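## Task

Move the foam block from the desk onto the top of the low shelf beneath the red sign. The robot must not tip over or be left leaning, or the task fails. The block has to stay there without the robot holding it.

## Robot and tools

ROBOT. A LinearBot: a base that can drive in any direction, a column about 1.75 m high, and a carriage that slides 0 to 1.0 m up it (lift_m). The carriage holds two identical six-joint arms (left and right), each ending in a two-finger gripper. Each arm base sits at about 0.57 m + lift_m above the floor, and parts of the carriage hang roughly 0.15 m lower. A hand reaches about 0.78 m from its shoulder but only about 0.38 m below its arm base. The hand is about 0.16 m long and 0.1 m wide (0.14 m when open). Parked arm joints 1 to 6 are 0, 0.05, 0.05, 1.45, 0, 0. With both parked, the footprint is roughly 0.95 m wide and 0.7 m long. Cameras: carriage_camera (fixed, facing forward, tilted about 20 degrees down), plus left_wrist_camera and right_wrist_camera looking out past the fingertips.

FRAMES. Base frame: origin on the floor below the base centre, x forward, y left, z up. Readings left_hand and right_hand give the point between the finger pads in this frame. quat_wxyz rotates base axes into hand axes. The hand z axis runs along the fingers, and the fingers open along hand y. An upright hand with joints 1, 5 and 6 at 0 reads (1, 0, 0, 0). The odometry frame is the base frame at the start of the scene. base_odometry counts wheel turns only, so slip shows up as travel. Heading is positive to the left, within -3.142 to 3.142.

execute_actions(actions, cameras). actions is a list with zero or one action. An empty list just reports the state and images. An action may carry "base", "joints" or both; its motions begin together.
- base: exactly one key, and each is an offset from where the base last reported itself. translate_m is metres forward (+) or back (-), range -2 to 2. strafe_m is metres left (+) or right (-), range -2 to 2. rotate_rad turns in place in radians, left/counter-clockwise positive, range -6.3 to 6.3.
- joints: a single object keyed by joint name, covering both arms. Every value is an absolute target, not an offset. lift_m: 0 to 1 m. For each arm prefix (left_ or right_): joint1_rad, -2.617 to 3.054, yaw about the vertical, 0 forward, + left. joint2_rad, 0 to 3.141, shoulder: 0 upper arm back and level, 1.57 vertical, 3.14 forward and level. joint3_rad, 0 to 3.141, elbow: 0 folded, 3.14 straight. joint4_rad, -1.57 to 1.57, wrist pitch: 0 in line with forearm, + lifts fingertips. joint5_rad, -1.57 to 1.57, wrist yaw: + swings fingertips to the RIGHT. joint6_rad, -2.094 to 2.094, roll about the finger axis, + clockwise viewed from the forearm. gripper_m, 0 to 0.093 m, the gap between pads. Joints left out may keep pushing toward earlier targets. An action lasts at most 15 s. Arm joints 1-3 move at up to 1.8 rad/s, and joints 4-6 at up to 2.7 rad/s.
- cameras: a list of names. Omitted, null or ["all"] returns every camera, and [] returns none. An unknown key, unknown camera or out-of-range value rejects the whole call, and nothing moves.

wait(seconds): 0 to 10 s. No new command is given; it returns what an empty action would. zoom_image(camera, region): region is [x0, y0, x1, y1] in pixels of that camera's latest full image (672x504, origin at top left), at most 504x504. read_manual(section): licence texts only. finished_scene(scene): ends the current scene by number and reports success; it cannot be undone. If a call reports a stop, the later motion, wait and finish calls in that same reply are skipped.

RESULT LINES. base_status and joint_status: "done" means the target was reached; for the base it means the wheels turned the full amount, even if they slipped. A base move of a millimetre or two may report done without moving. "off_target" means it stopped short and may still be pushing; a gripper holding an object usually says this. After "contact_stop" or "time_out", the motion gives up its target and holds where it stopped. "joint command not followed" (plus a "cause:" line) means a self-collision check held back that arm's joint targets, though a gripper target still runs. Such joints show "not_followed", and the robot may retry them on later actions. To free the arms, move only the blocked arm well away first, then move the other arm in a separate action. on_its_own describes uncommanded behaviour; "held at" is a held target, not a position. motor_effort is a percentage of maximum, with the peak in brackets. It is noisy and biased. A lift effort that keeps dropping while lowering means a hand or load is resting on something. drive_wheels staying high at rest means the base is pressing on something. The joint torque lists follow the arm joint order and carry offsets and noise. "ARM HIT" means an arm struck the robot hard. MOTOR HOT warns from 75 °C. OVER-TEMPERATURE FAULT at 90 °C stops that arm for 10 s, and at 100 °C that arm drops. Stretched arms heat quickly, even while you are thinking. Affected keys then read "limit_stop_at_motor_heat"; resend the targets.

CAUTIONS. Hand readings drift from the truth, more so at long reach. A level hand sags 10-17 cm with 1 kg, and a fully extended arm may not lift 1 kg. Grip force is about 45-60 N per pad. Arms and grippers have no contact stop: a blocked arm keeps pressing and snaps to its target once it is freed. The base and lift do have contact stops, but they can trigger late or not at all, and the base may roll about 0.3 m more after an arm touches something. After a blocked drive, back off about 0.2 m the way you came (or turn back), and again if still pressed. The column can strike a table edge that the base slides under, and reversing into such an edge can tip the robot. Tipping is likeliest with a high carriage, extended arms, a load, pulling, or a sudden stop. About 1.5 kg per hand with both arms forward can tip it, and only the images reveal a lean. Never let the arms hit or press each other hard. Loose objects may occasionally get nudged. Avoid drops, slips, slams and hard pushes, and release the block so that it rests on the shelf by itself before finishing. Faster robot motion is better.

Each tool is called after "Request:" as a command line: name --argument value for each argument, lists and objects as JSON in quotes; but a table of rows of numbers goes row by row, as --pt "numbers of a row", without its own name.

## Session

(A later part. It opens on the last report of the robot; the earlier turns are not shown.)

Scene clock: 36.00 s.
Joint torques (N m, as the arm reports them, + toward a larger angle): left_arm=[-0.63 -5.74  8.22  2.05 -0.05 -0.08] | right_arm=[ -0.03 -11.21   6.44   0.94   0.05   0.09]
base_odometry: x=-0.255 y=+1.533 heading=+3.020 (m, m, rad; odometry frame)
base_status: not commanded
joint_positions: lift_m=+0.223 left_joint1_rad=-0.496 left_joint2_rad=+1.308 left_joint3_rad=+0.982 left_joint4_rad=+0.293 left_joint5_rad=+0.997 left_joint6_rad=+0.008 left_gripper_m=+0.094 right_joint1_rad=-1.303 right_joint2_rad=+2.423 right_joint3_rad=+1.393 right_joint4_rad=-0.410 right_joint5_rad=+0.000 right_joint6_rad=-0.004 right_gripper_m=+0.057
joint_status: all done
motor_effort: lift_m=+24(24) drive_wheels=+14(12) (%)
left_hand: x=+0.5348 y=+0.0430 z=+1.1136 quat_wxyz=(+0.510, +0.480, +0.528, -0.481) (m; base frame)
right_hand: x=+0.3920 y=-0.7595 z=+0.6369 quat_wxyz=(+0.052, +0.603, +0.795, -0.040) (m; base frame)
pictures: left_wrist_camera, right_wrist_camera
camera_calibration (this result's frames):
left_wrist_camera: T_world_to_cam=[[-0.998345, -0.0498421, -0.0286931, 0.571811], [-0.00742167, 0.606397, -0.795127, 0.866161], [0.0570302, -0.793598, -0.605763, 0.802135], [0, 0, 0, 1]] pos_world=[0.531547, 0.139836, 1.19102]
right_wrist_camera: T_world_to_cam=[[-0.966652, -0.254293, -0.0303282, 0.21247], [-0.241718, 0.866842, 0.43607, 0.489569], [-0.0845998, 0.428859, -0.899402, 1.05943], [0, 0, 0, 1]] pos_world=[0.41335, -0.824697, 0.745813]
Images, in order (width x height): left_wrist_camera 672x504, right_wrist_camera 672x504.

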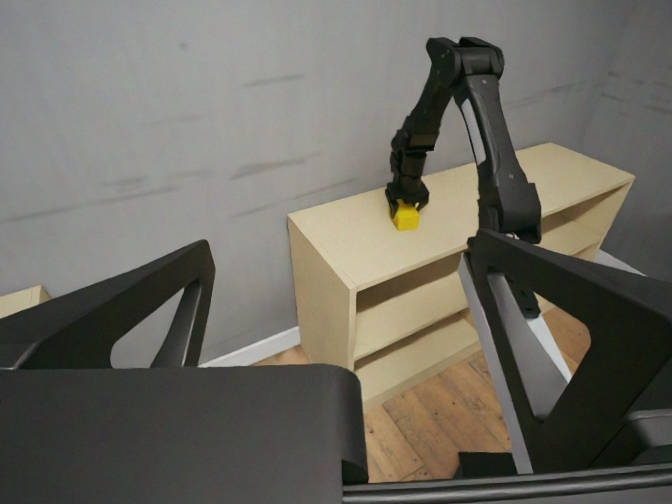

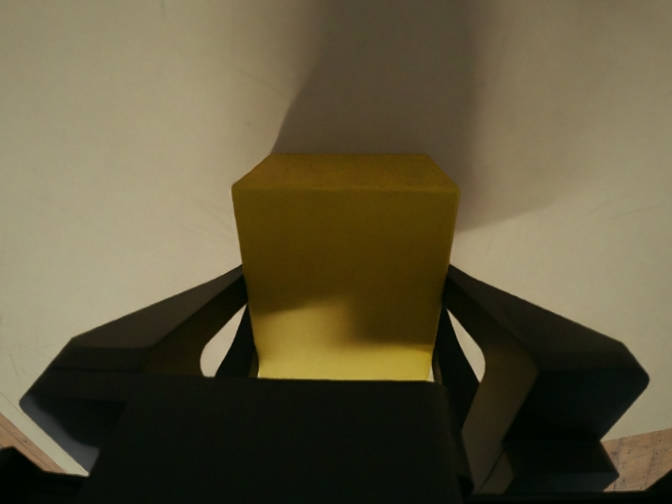

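Request:
execute_actions --actions '[{"joints": {"right_gripper_m": 0.093, "right_joint2_rad": 2.42, "right_joint4_rad": -0.41}}]' --cameras '["right_wrist_camera"]'

Request:
execute_actions --actions '[{"joints": {"lift_m": 0.30}}]' --cameras '["left_wrist_camera", "right_wrist_camera"]'

Scene clock: 36.67 s.
Joint torques (N m, as the arm reports them, + toward a larger angle): left_arm=[-0.73 -5.62  8.29  2.03 -0.05 -0.07] | right_arm=[ -0.03 -13.06   6.45   0.74   0.09   0.1 ]
base_odometry: x=-0.255 y=+1.533 heading=+3.020 (m, m, rad; odometry frame)
base_status: not commanded
joint_positions: lift_m=+0.223 left_joint1_rad=-0.496 left_joint2_rad=+1.308 left_joint3_rad=+0.982 left_joint4_rad=+0.293 left_joint5_rad=+0.997 left_joint6_rad=+0.008 left_gripper_m=+0.094 right_joint1_rad=-1.303 right_joint2_rad=+2.419 right_joint3_rad=+1.393 right_joint4_rad=-0.414 right_joint5_rad=+0.000 right_joint6_rad=-0.004 right_gripper_m=+0.093
joint_status: all done
motor_effort: lift_m=+24(24) drive_wheels=+16(14) (%)
left_hand: x=+0.5348 y=+0.0430 z=+1.1136 quat_wxyz=(+0.510, +0.480, +0.528, -0.481) (m; base frame)
right_hand: x=+0.3919 y=-0.7594 z=+0.6383 quat_wxyz=(+0.052, +0.603, +0.795, -0.040) (m; base frame)
pictures: right_wrist_camera
camera_calibration (this result's frames):
right_wrist_camera: T_world_to_cam=[[-0.966655, -0.254282, -0.030324, 0.212519], [-0.241674, 0.866682, 0.436413, 0.488522], [-0.0846907, 0.429189, -0.899235, 1.06086], [0, 0, 0, 1]] pos_world=[0.413341, -0.824663, 0.747211]
Images, in order (width x height): right_wrist_camera 672x504.

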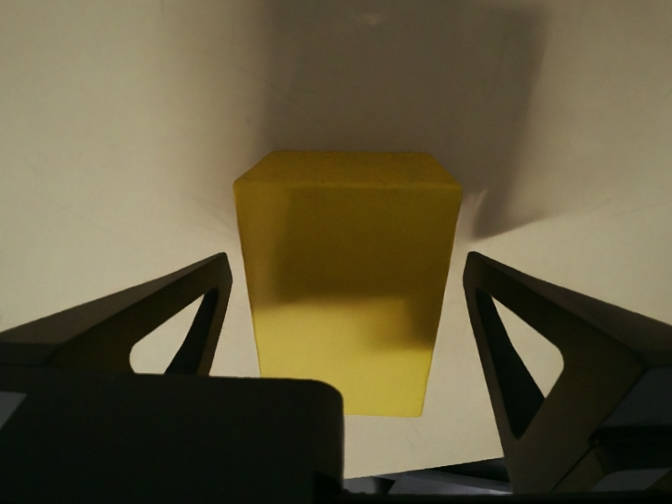

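Scene clock: 37.50 s.
Joint torques (N m, as the arm reports them, + toward a larger angle): left_arm=[-0.74 -5.65  8.36  1.95 -0.06 -0.07] | right_arm=[  0.04 -13.37   6.41   0.71   0.06   0.1 ]
base_odometry: x=-0.255 y=+1.533 heading=+3.020 (m, m, rad; odometry frame)
base_status: not commanded
joint_positions: lift_m=+0.300 left_joint1_rad=-0.496 left_joint2_rad=+1.308 left_joint3_rad=+0.982 left_joint4_rad=+0.301 left_joint5_rad=+0.998 left_joint6_rad=+0.008 left_gripper_m=+0.094 right_joint1_rad=-1.303 right_joint2_rad=+2.421 right_joint3_rad=+1.393 right_joint4_rad=-0.411 right_joint5_rad=-0.001 right_joint6_rad=-0.004 right_gripper_m=+0.093
joint_status: all done
motor_effort: lift_m=+33(39) drive_wheels=+14(17) (%)
left_hand: x=+0.5348 y=+0.0430 z=+1.1912 quat_wxyz=(+0.512, +0.480, +0.525, -0.481) (m; base frame)
right_hand: x=+0.3921 y=-0.7595 z=+0.7139 quat_wxyz=(+0.053, +0.603, +0.795, -0.040) (m; base frame)
pictures: left_wrist_camera, right_wrist_camera
camera_calibration (this result's frames):
left_wrist_camera: T_world_to_cam=[[-0.99815, -0.0495778, -0.0352034, 0.581643], [-0.00185361, 0.603497, -0.797363, 0.927692], [0.0607767, -0.795822, -0.602473, 0.843303], [0, 0, 0, 1]] pos_world=[0.531033, 0.140096, 1.26825]
right_wrist_camera: T_world_to_cam=[[-0.966604, -0.254384, -0.0310841, 0.21539], [-0.242123, 0.866731, 0.436067, 0.456055], [-0.083987, 0.42903, -0.899377, 1.1286], [0, 0, 0, 1]] pos_world=[0.413406, -0.824691, 0.822864]
Images, in order (width x height): left_wrist_camera 672x504, right_wrist_camera 672x504.

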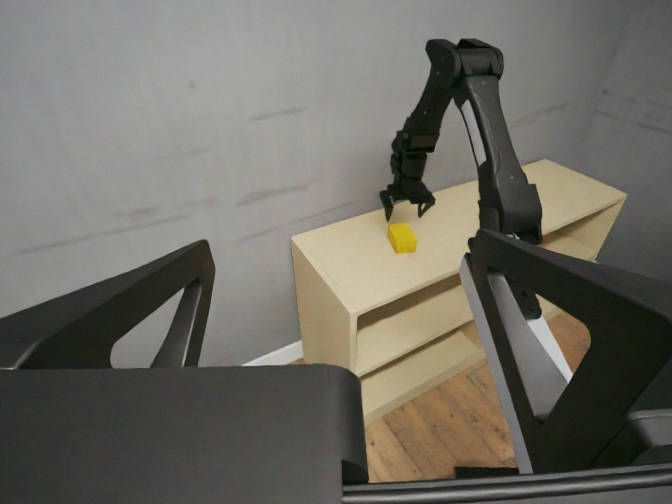

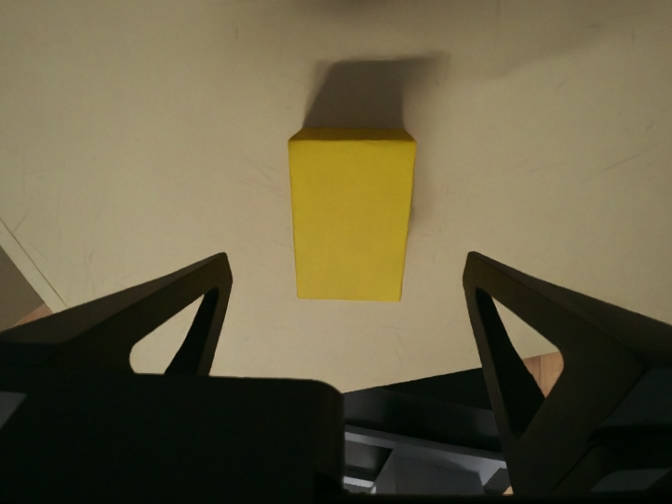

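Request:
finished_scene --scene 1

The scene is finished: the task was done.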